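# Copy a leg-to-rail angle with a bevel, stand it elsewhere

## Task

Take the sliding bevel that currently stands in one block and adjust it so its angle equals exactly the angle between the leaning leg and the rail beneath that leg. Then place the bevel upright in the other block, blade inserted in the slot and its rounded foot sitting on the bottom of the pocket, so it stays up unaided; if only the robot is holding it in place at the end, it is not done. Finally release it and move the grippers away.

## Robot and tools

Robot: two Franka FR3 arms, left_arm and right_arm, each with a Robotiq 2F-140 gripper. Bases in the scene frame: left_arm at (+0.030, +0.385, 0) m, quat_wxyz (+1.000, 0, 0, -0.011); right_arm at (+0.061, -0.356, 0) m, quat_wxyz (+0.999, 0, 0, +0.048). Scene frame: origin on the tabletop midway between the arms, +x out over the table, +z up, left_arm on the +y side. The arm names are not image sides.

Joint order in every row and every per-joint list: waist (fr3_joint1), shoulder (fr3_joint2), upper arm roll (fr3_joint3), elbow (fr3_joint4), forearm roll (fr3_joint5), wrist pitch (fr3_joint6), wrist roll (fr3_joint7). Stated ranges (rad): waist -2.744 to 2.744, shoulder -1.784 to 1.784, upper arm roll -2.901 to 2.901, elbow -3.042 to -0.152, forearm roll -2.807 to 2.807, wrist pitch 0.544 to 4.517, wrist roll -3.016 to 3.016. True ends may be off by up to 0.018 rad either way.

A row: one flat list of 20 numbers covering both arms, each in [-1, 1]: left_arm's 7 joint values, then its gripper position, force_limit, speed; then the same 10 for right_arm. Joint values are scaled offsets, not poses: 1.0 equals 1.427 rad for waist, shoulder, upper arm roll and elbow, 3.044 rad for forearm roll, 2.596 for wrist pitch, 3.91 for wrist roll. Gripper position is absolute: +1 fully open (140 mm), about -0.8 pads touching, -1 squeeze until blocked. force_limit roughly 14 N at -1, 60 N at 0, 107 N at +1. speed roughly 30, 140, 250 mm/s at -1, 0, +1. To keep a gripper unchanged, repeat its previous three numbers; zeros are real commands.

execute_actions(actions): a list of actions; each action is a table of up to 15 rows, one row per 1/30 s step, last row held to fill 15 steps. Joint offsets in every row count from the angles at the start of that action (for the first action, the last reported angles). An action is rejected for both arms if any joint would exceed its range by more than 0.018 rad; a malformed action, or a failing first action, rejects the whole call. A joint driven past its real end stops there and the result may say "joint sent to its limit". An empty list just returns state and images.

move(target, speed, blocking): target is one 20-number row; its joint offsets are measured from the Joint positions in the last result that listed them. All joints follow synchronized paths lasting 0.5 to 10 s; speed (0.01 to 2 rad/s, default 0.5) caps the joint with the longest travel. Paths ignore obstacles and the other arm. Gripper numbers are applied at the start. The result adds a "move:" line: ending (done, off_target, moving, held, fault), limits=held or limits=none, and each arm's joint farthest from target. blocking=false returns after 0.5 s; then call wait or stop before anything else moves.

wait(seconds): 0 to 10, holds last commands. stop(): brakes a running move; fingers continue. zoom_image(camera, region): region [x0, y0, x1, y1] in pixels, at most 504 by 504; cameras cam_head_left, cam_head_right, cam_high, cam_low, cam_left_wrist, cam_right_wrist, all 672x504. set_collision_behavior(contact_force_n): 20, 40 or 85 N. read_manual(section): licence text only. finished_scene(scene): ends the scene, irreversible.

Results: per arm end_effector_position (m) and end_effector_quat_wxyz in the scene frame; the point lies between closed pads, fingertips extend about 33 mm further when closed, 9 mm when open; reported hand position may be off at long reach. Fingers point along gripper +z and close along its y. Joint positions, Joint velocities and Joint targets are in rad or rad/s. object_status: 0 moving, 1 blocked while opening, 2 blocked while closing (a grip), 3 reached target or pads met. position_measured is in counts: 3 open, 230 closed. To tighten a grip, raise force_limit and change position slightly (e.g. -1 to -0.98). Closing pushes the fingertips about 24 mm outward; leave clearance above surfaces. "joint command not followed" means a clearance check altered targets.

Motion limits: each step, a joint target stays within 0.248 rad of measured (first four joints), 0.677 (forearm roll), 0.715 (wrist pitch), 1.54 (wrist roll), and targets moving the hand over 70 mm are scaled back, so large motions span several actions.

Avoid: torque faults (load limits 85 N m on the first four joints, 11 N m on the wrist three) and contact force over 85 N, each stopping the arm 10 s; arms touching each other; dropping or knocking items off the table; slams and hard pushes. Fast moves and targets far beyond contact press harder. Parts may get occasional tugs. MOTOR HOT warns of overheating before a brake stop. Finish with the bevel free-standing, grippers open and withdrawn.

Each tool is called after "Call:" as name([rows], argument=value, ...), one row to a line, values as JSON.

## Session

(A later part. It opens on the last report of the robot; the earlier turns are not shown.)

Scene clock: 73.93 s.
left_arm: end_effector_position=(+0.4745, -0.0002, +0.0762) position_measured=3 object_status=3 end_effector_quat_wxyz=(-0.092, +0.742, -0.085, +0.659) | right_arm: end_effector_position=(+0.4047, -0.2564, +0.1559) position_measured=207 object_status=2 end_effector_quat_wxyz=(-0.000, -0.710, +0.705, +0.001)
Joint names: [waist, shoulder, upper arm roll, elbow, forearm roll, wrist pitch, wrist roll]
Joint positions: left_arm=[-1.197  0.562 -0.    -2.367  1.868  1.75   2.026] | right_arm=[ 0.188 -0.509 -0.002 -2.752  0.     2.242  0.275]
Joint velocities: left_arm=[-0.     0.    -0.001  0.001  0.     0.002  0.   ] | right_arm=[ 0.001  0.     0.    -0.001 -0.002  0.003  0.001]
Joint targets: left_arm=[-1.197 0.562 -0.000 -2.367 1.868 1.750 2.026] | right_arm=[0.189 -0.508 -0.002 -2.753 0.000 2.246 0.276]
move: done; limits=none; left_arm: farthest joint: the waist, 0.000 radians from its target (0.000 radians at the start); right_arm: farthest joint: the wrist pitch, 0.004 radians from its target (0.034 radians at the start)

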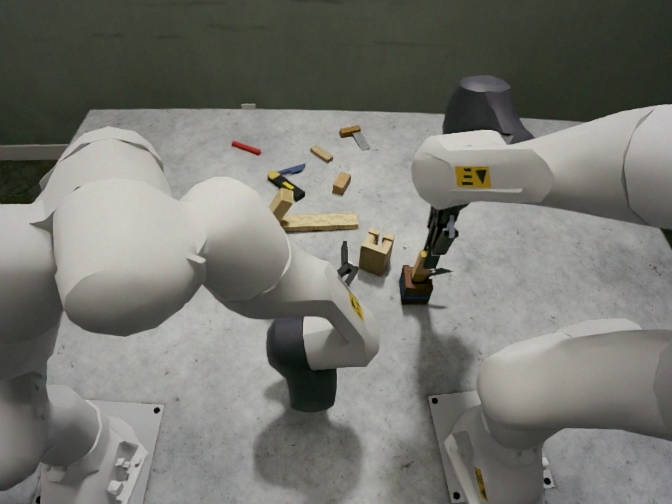

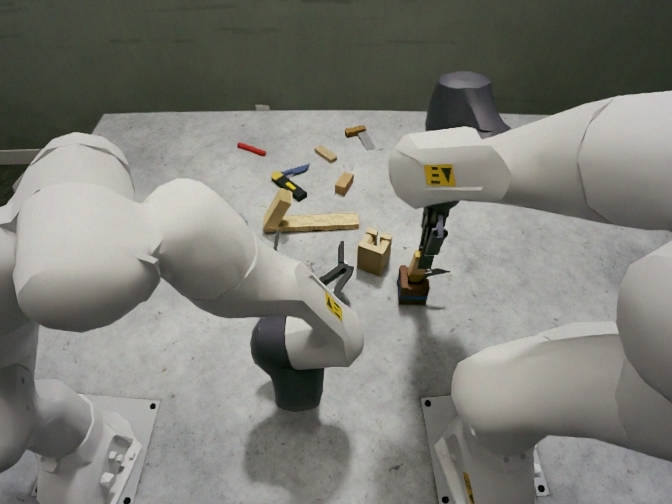

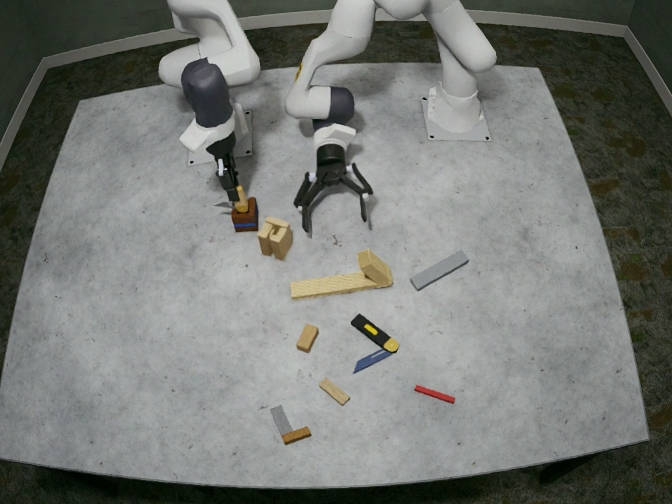

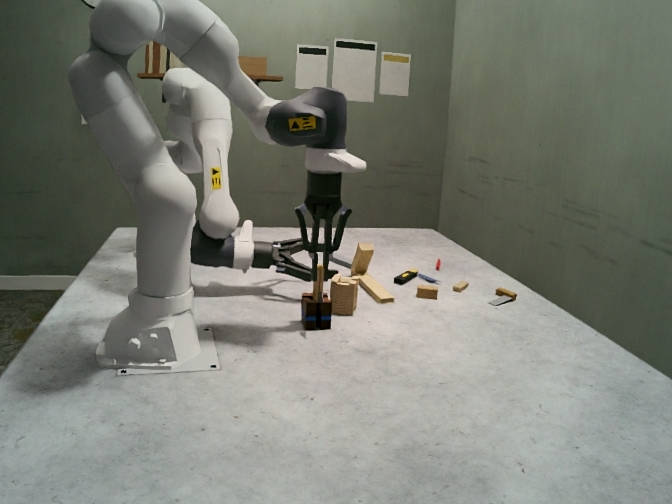

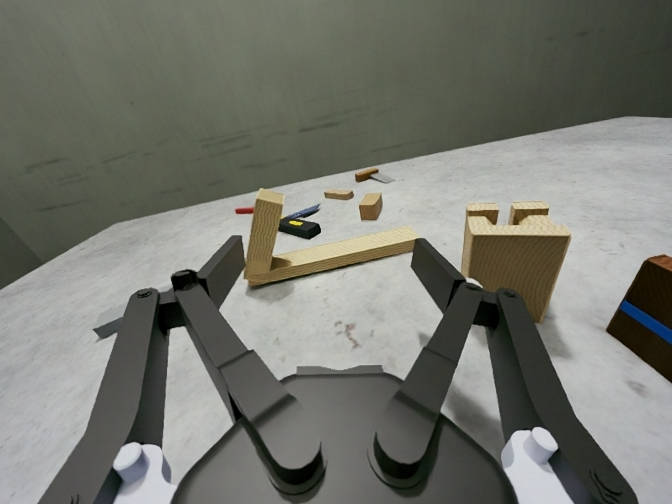

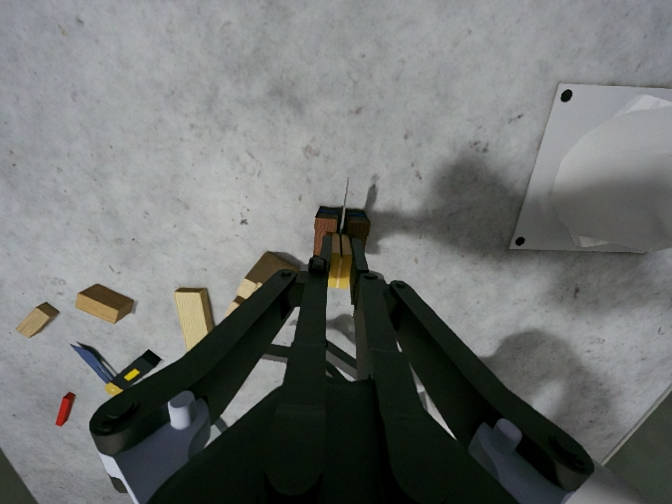

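Call:
move(target=[0,0,0,0,0,0,0,1,0,1,0.0015,0.0162,0,-0.0115,0,0.0162,0,-1,0,-0.5], speed=0.03)

Call:
zoom_image(camera="cam_head_right", region=[380,230,460,310])

Call:
zoom_image(camera="cam_low", region=[280,255,360,335])

Scene clock: 75.90 s.
left_arm: end_effector_position=(+0.4745, -0.0002, +0.0762) position_measured=3 object_status=3 end_effector_quat_wxyz=(-0.092, +0.742, -0.085, +0.659) | right_arm: end_effector_position=(+0.4050, -0.2561, +0.1455) position_measured=207 object_status=2 end_effector_quat_wxyz=(+0.000, -0.710, +0.704, +0.001)
Joint names: [waist, shoulder, upper arm roll, elbow, forearm roll, wrist pitch, wrist roll]
Joint positions: left_arm=[-1.197  0.562 -0.    -2.367  1.868  1.75   2.026] | right_arm=[ 0.189 -0.489 -0.002 -2.767  0.     2.277  0.275]
Joint velocities: left_arm=[-0.001 -0.     0.    -0.002  0.    -0.     0.001] | right_arm=[ 0.     0.    -0.    -0.     0.001  0.005  0.001]
Joint targets: left_arm=[-1.197 0.562 -0.000 -2.367 1.868 1.750 2.026] | right_arm=[0.190 -0.486 -0.002 -2.769 0.000 2.284 0.275]
move: done; limits=none; left_arm: farthest joint: the waist, 0.000 radians from its target (0.000 radians at the start); right_arm: farthest joint: the wrist pitch, 0.007 radians from its target (0.042 radians at the start)

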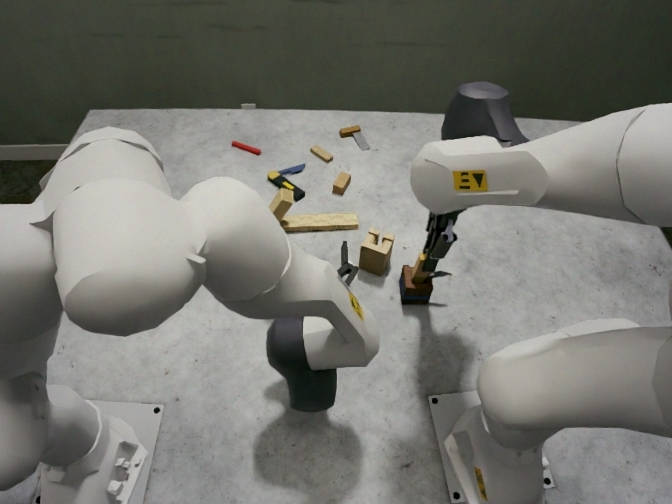

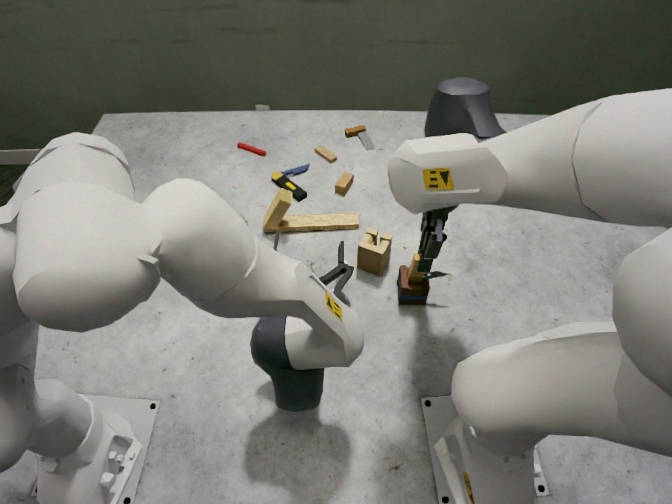

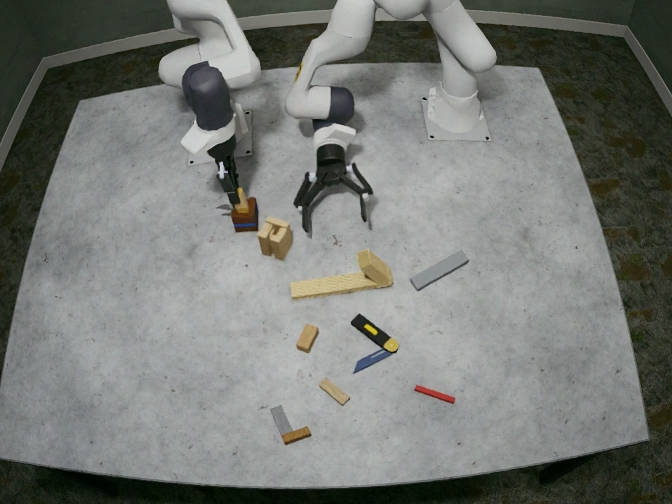

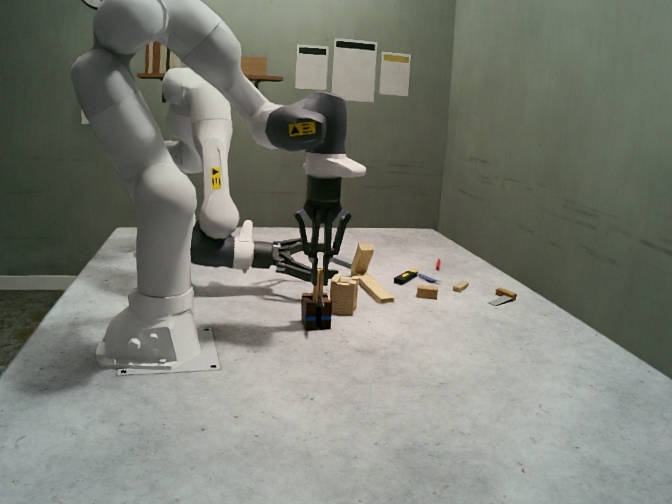

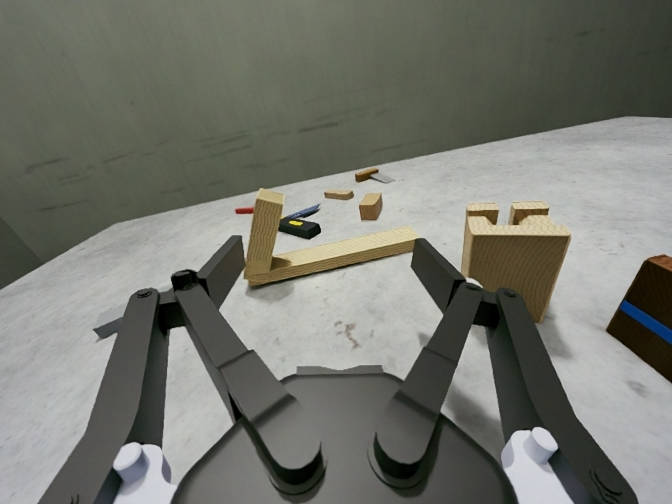

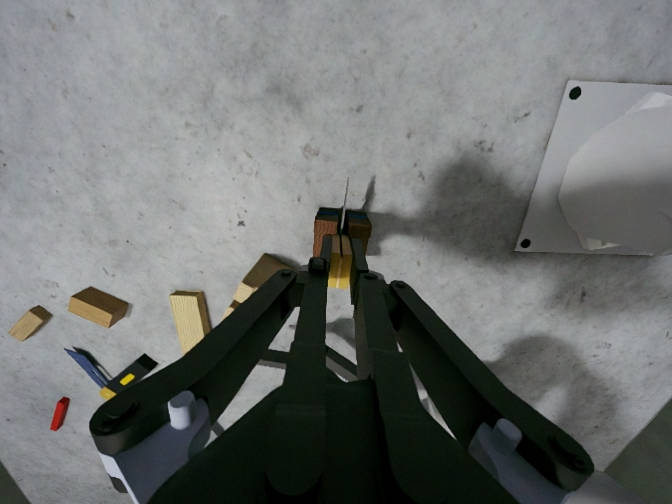

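Region (380, 230, 460, 310) of cam_head_right's 672x504 image, scaled by 6.300, with more detail than that image has.

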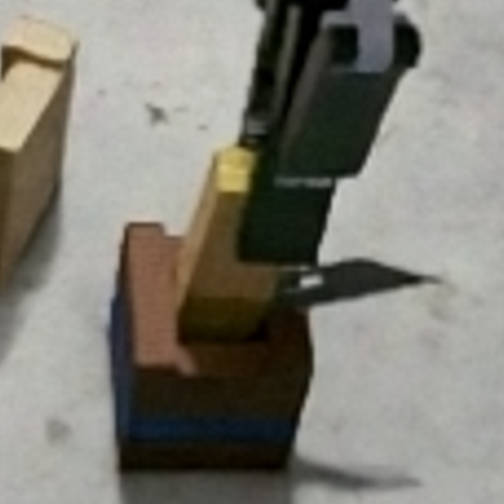

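Region (280, 255, 360, 335) of cam_low's 672x504 image, scaled by 6.300, with more detail than that image has.

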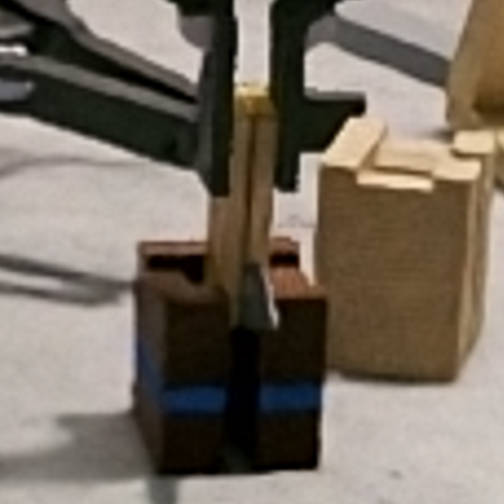

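Call:
move(target=[0,0,0,0,0,0,0,1,0,1,0,0.0085,0,-0.0062,0,0.0088,0,-1,0,-0.5], speed=0.02)

Call:
zoom_image(camera="cam_high", region=[205,170,275,240])

Call:
zoom_image(camera="cam_right_wrist", region=[290,165,400,275])

Scene clock: 77.53 s.
left_arm: end_effector_position=(+0.4745, -0.0002, +0.0762) position_measured=3 object_status=3 end_effector_quat_wxyz=(-0.092, +0.742, -0.085, +0.659) | right_arm: end_effector_position=(+0.4054, -0.2560, +0.1454) position_measured=207 object_status=2 end_effector_quat_wxyz=(+0.001, -0.710, +0.704, +0.000)
Joint names: [waist, shoulder, upper arm roll, elbow, forearm roll, wrist pitch, wrist roll]
Joint positions: left_arm=[-1.197  0.562 -0.    -2.367  1.868  1.75   2.026] | right_arm=[ 0.189 -0.489 -0.002 -2.767  0.     2.28   0.275]
Joint velocities: left_arm=[ 0.001 -0.001  0.    -0.001 -0.    -0.001 -0.001] | right_arm=[ 0.001 -0.001 -0.001 -0.    -0.001 -0.001 -0.   ]
Joint targets: left_arm=[-1.197 0.562 -0.000 -2.367 1.868 1.750 2.026] | right_arm=[0.189 -0.477 -0.002 -2.776 0.000 2.300 0.275]
move: off_target (right_arm); limits=none; left_arm: farthest joint: the waist, 0.000 radians from its target (0.000 radians at the start); right_arm: farthest joint: the wrist pitch, 0.020 radians from its target (0.022 radians at the start)

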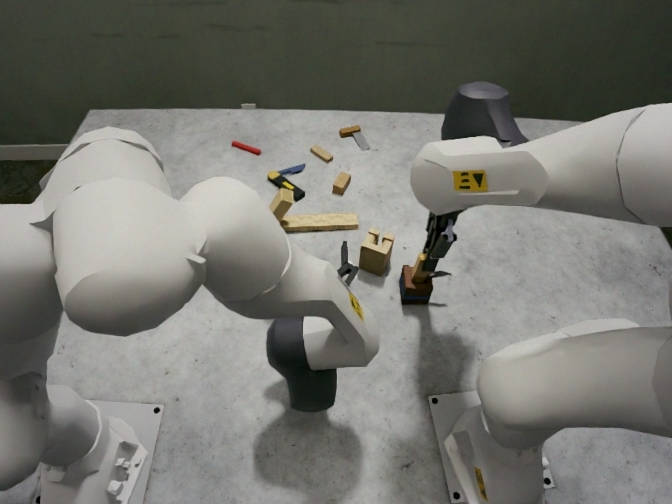

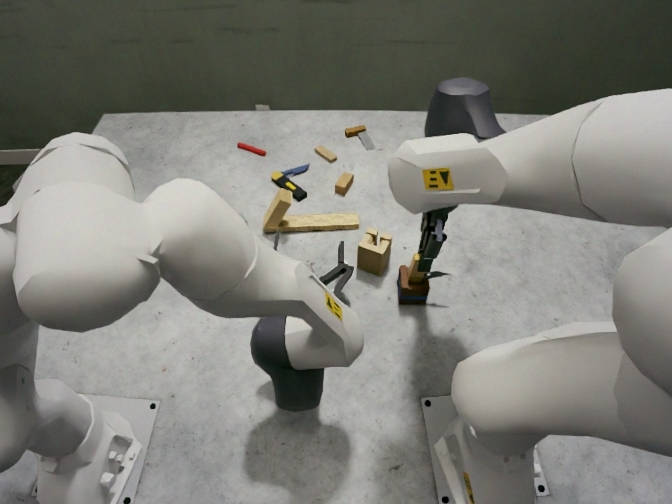

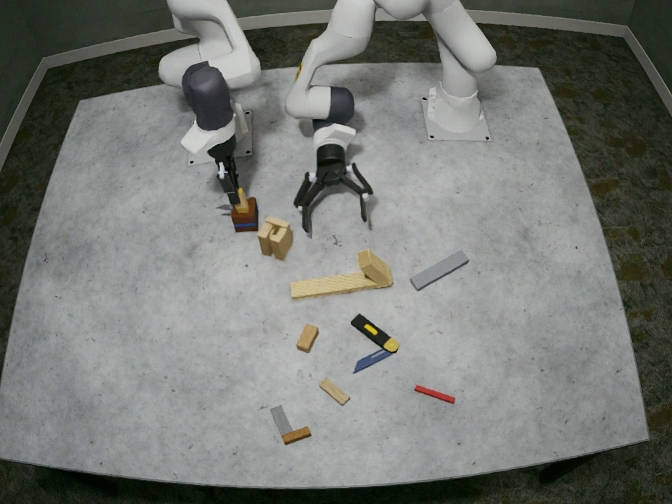

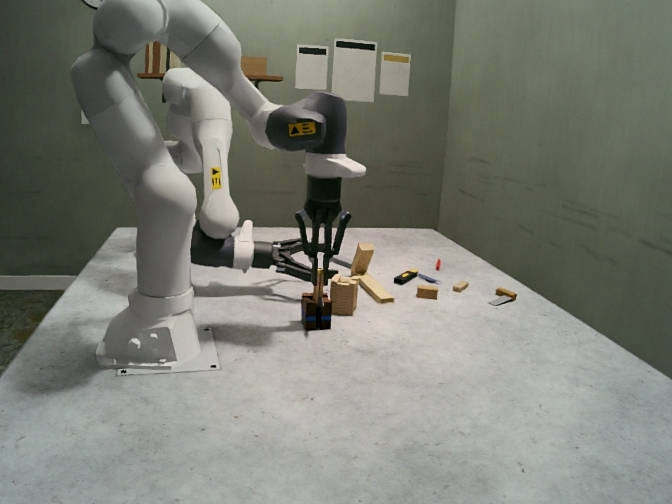

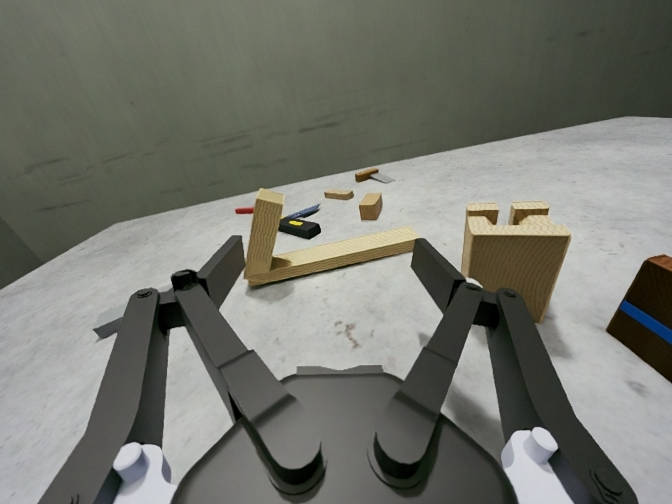

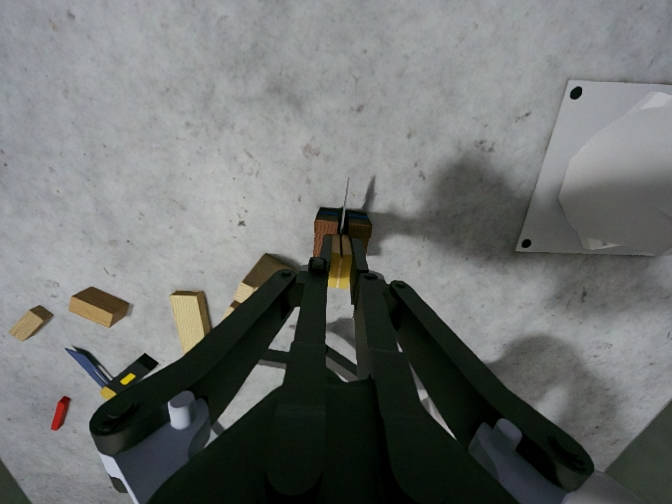

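Region (205, 170, 275, 240) of cam_high's 672x504 image, scaled by 7.200, with more detail than that image has.

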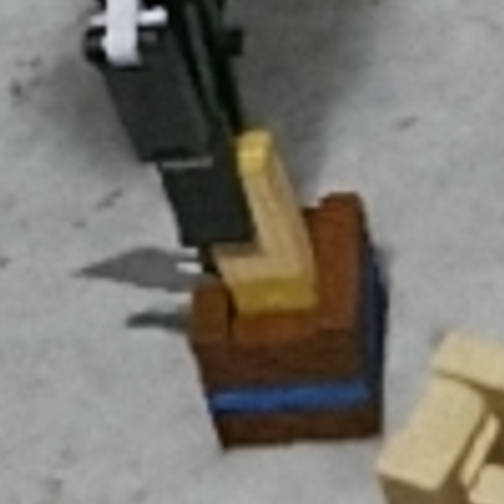

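Region (290, 165, 400, 275) of cam_right_wrist's 672x504 image, scaled by 4.582, with more detail than that image has.

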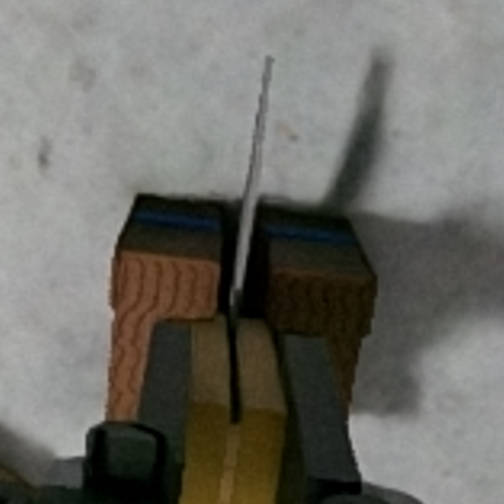

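Call:
execute_actions([
  [[0,0,0,0,0,0,0,1,0,1,0,-0.0055,0,-0.002,0,-0.0045,0,-1,0,-0.5]],
  [[0,0,0,0,0,0,0,1,0,1,0,0.003,0,-0.003,0,0.0035,0,-1,0,-0.5]],
  [[0,0,0,0,0,0,0,1,0,1,0,0.004,0,-0.003,0,0.004,0,-1,0,-0.5]],
])

Call:
zoom_image(camera="cam_high", region=[220,185,300,265])

Scene clock: 79.47 s.
left_arm: end_effector_position=(+0.4745, -0.0002, +0.0762) position_measured=3 object_status=3 end_effector_quat_wxyz=(-0.092, +0.742, -0.085, +0.659) | right_arm: end_effector_position=(+0.4036, -0.2565, +0.1455) position_measured=207 object_status=2 end_effector_quat_wxyz=(-0.000, -0.710, +0.704, +0.001)
Joint names: [waist, shoulder, upper arm roll, elbow, forearm roll, wrist pitch, wrist roll]
Joint positions: left_arm=[-1.197  0.562 -0.    -2.367  1.868  1.75   2.026] | right_arm=[ 0.189 -0.494 -0.002 -2.77   0.     2.276  0.275]
Joint velocities: left_arm=[-0.002 -0.001 -0.001  0.001 -0.     0.     0.   ] | right_arm=[ 0.001  0.     0.     0.    -0.002 -0.001 -0.   ]
Joint targets: left_arm=[-1.197 0.562 -0.000 -2.367 1.868 1.750 2.026] | right_arm=[0.189 -0.488 -0.002 -2.775 0.000 2.286 0.275]

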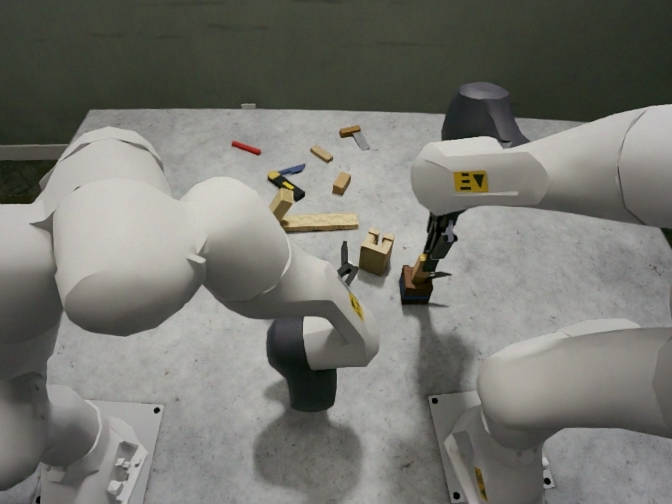

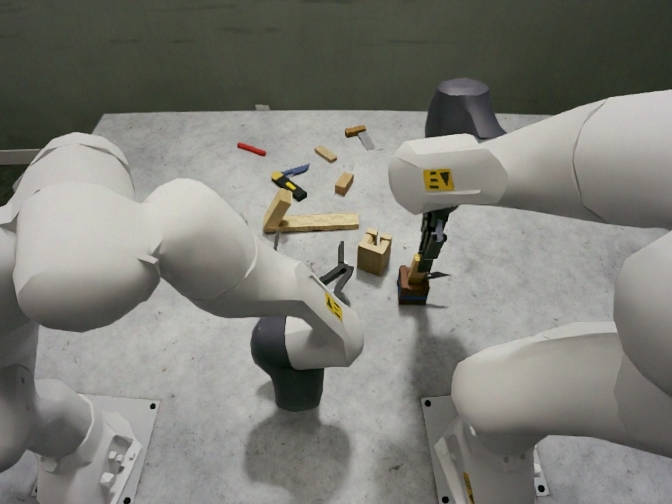

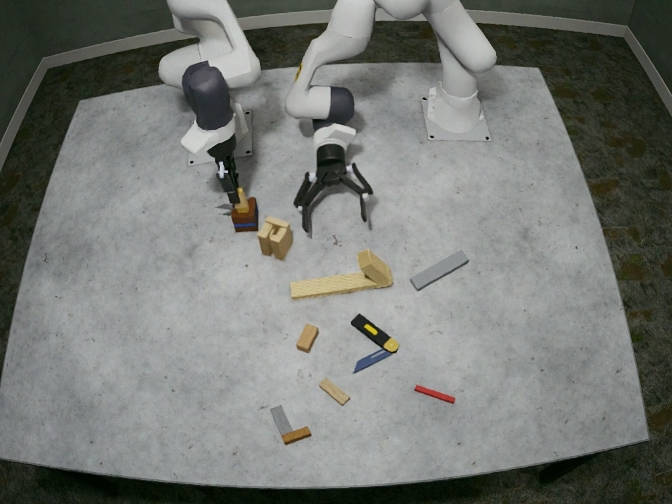

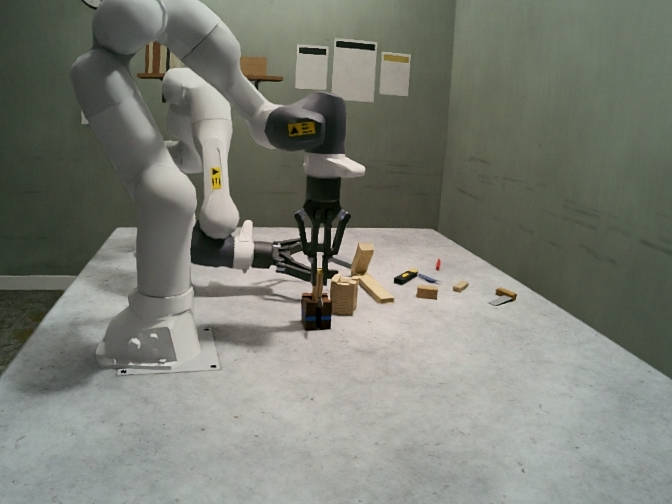

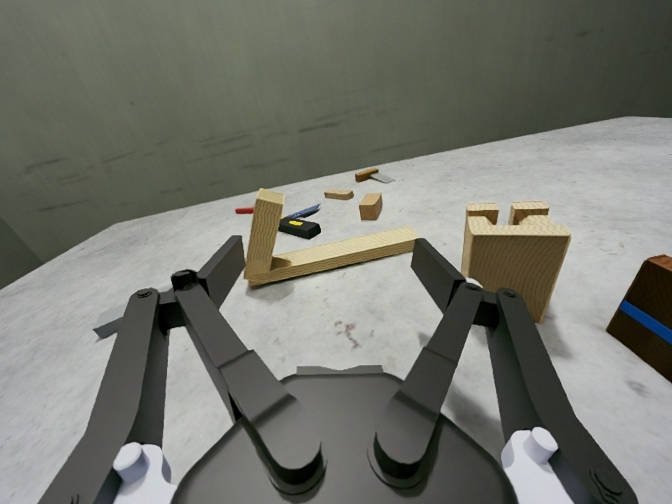

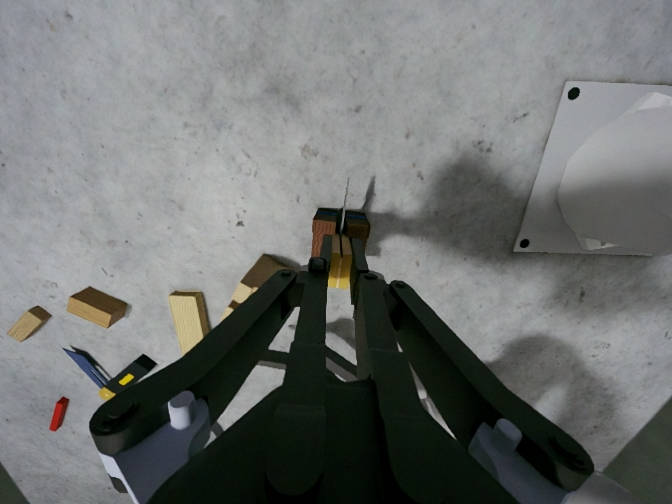

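Region (220, 185, 300, 265) of cam_high's 672x504 image, scaled by 6.300, with more detail than that image has.

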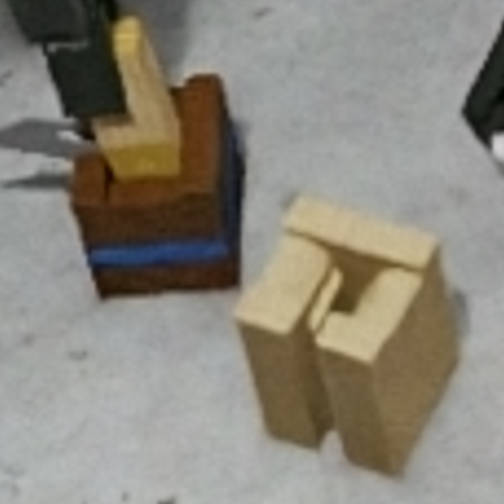

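Same height: it's the floor. Release.

Call:
move(target=[0,0,0,0,0,0,0,1,0,1,0,0,0,0,0,0,0,-0.3,0,-1])

Call:
move(target=[0.08,-0.2,0,0,0,0,0,1,0,1,0,-0.13,0,0.17,0,-0.165,0,-0.3,0,-1], speed=0.35)

Call:
zoom_image(camera="cam_head_right", region=[380,230,460,310])

Call:
zoom_image(camera="cam_low", region=[280,255,360,335])

Scene clock: 80.87 s.
left_arm: end_effector_position=(+0.4745, -0.0002, +0.0762) position_measured=3 object_status=3 end_effector_quat_wxyz=(-0.092, +0.742, -0.085, +0.659) | right_arm: end_effector_position=(+0.4036, -0.2565, +0.1455) position_measured=167 object_status=0 end_effector_quat_wxyz=(-0.000, -0.710, +0.704, +0.001)
Joint names: [waist, shoulder, upper arm roll, elbow, forearm roll, wrist pitch, wrist roll]
Joint positions: left_arm=[-1.197  0.562 -0.    -2.367  1.868  1.75   2.026] | right_arm=[ 0.189 -0.494 -0.002 -2.77   0.     2.275  0.275]
Joint velocities: left_arm=[-0.     0.    -0.001  0.     0.     0.     0.   ] | right_arm=[ 0.    -0.001 -0.    -0.001 -0.    -0.     0.002]
Joint targets: left_arm=[-1.197 0.562 -0.000 -2.367 1.868 1.750 2.026] | right_arm=[0.189 -0.494 -0.002 -2.770 0.000 2.276 0.275]
move: done; limits=none; left_arm: farthest joint: the waist, 0.000 radians from its target (0.000 radians at the start); right_arm: farthest joint: the wrist pitch, 0.001 radians from its target (0.000 radians at the start)

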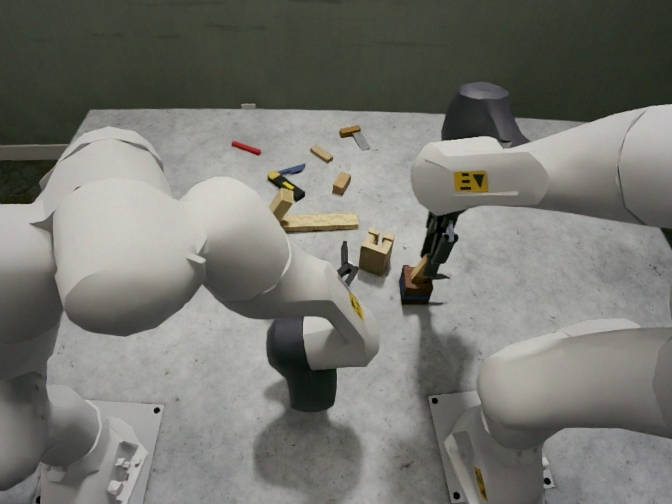

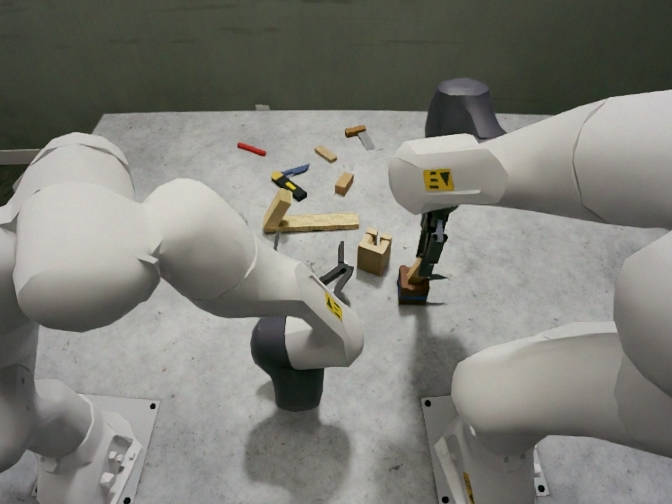

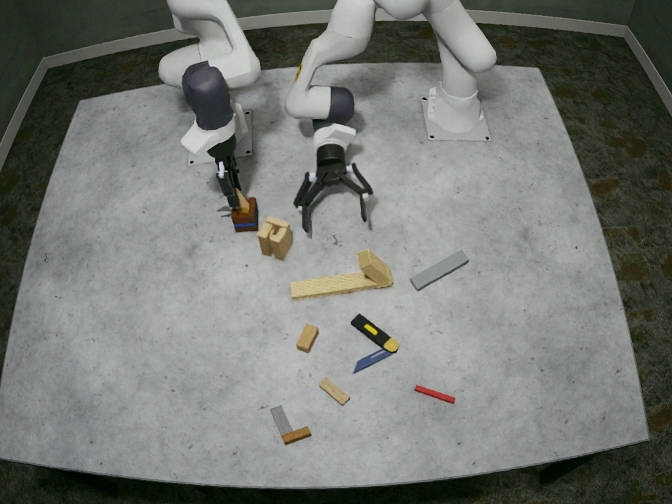

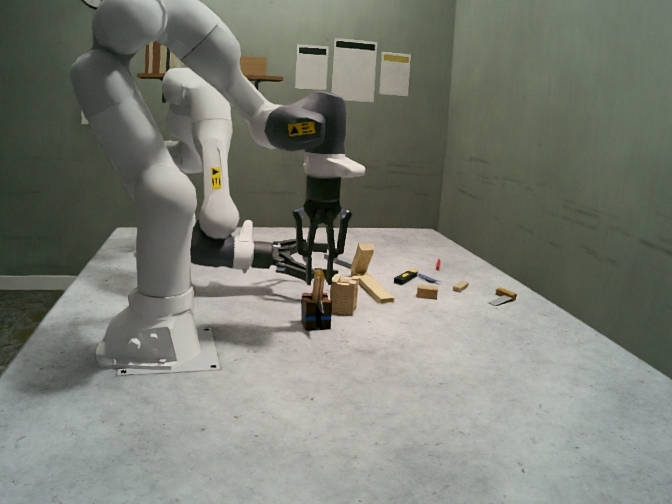

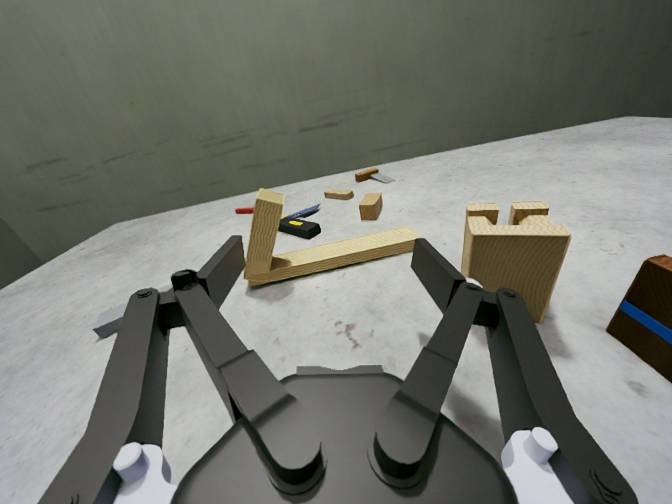

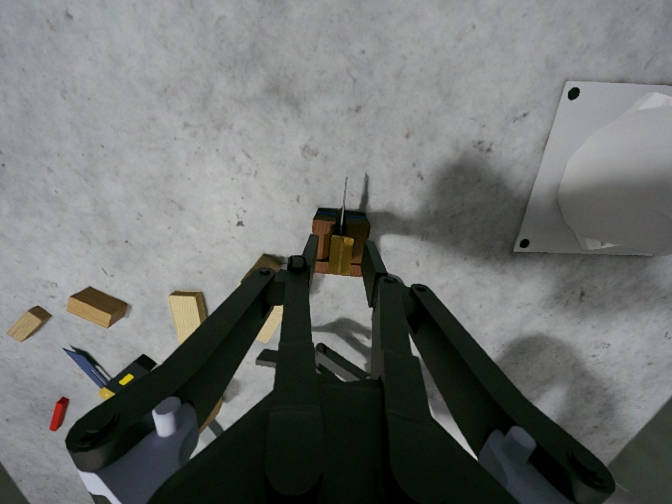

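Scene clock: 82.87 s.
left_arm: end_effector_position=(+0.5378, +0.0058, +0.2314) position_measured=3 object_status=3 end_effector_quat_wxyz=(-0.035, +0.712, +0.048, +0.699) | right_arm: end_effector_position=(+0.3936, -0.2594, +0.2858) position_measured=167 object_status=3 end_effector_quat_wxyz=(+0.001, -0.710, +0.704, +0.000)
Joint names: [waist, shoulder, upper arm roll, elbow, forearm roll, wrist pitch, wrist roll]
Joint positions: left_arm=[-1.085  0.277 -0.    -2.367  1.868  1.75   2.026] | right_arm=[ 0.189 -0.679 -0.002 -2.529  0.     1.851  0.275]
Joint velocities: left_arm=[-0.    -0.001  0.001 -0.001 -0.    -0.     0.   ] | right_arm=[ 0.001 -0.002 -0.    -0.001 -0.    -0.004 -0.001]
Joint targets: left_arm=[-1.083 0.277 -0.000 -2.367 1.868 1.750 2.026] | right_arm=[0.189 -0.679 -0.002 -2.528 0.000 1.847 0.275]
move: done; limits=none; left_arm: farthest joint: the waist, 0.002 radians from its target (0.114 radians at the start); right_arm: farthest joint: the wrist pitch, 0.004 radians from its target (0.429 radians at the start)

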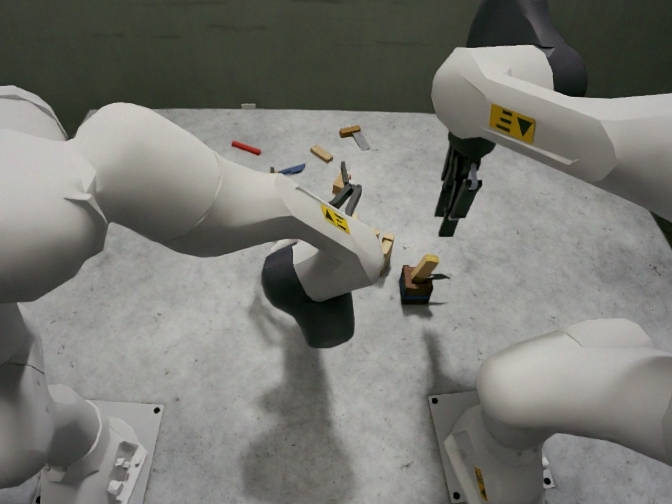

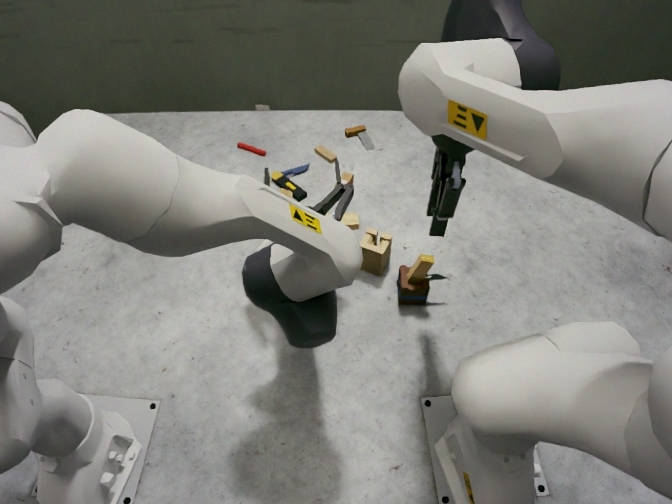

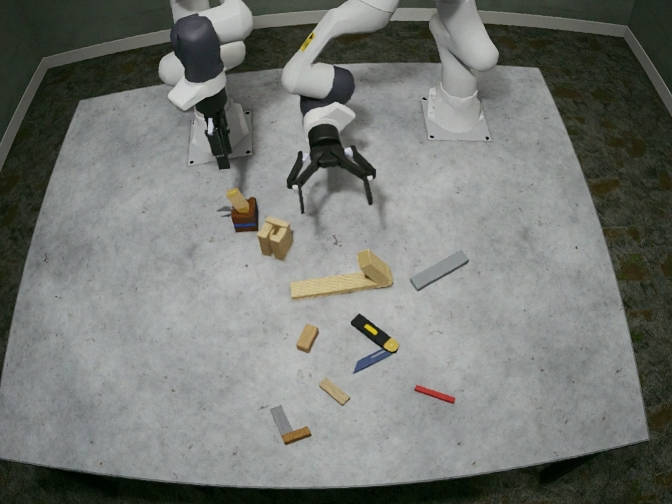

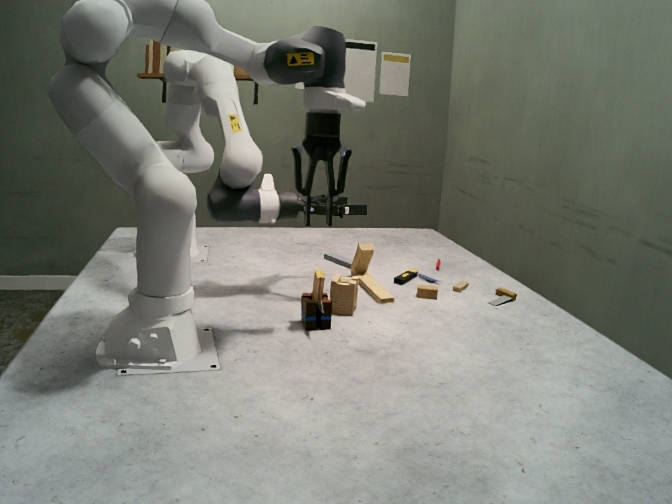

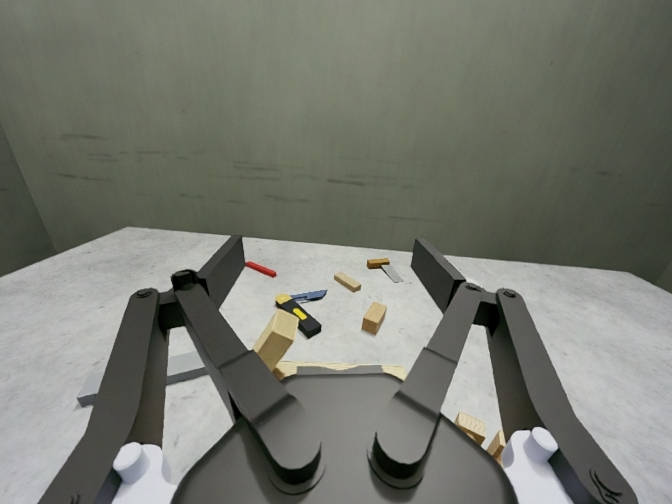

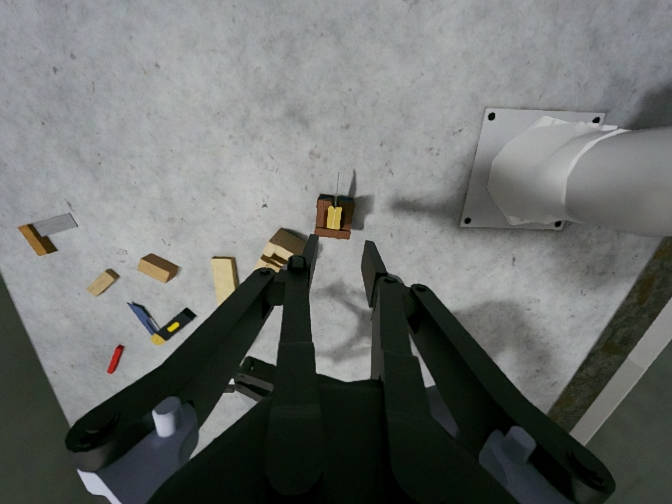

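Region (380, 230, 460, 310) of cam_head_right's 672x504 image, scaled by 6.300, with more detail than that image has.

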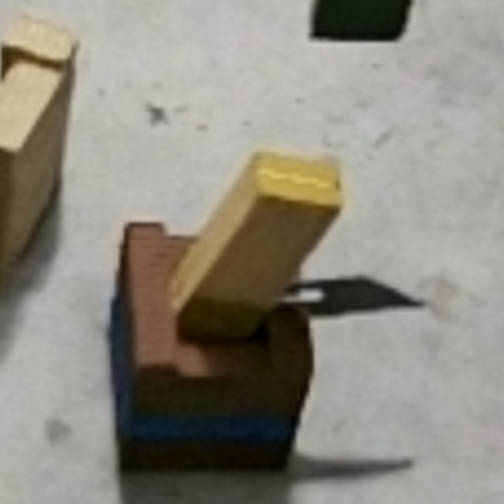

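Region (280, 255, 360, 335) of cam_low's 672x504 image, scaled by 6.300, with more detail than that image has.

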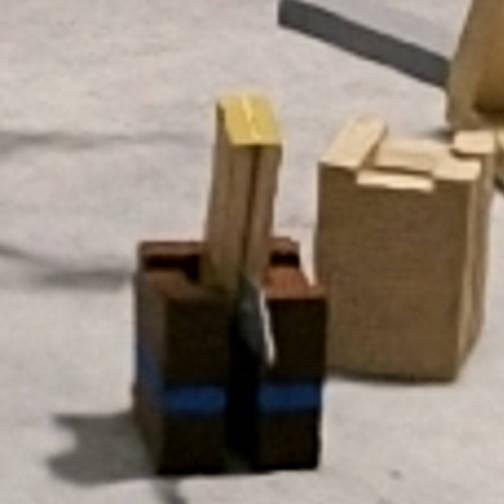

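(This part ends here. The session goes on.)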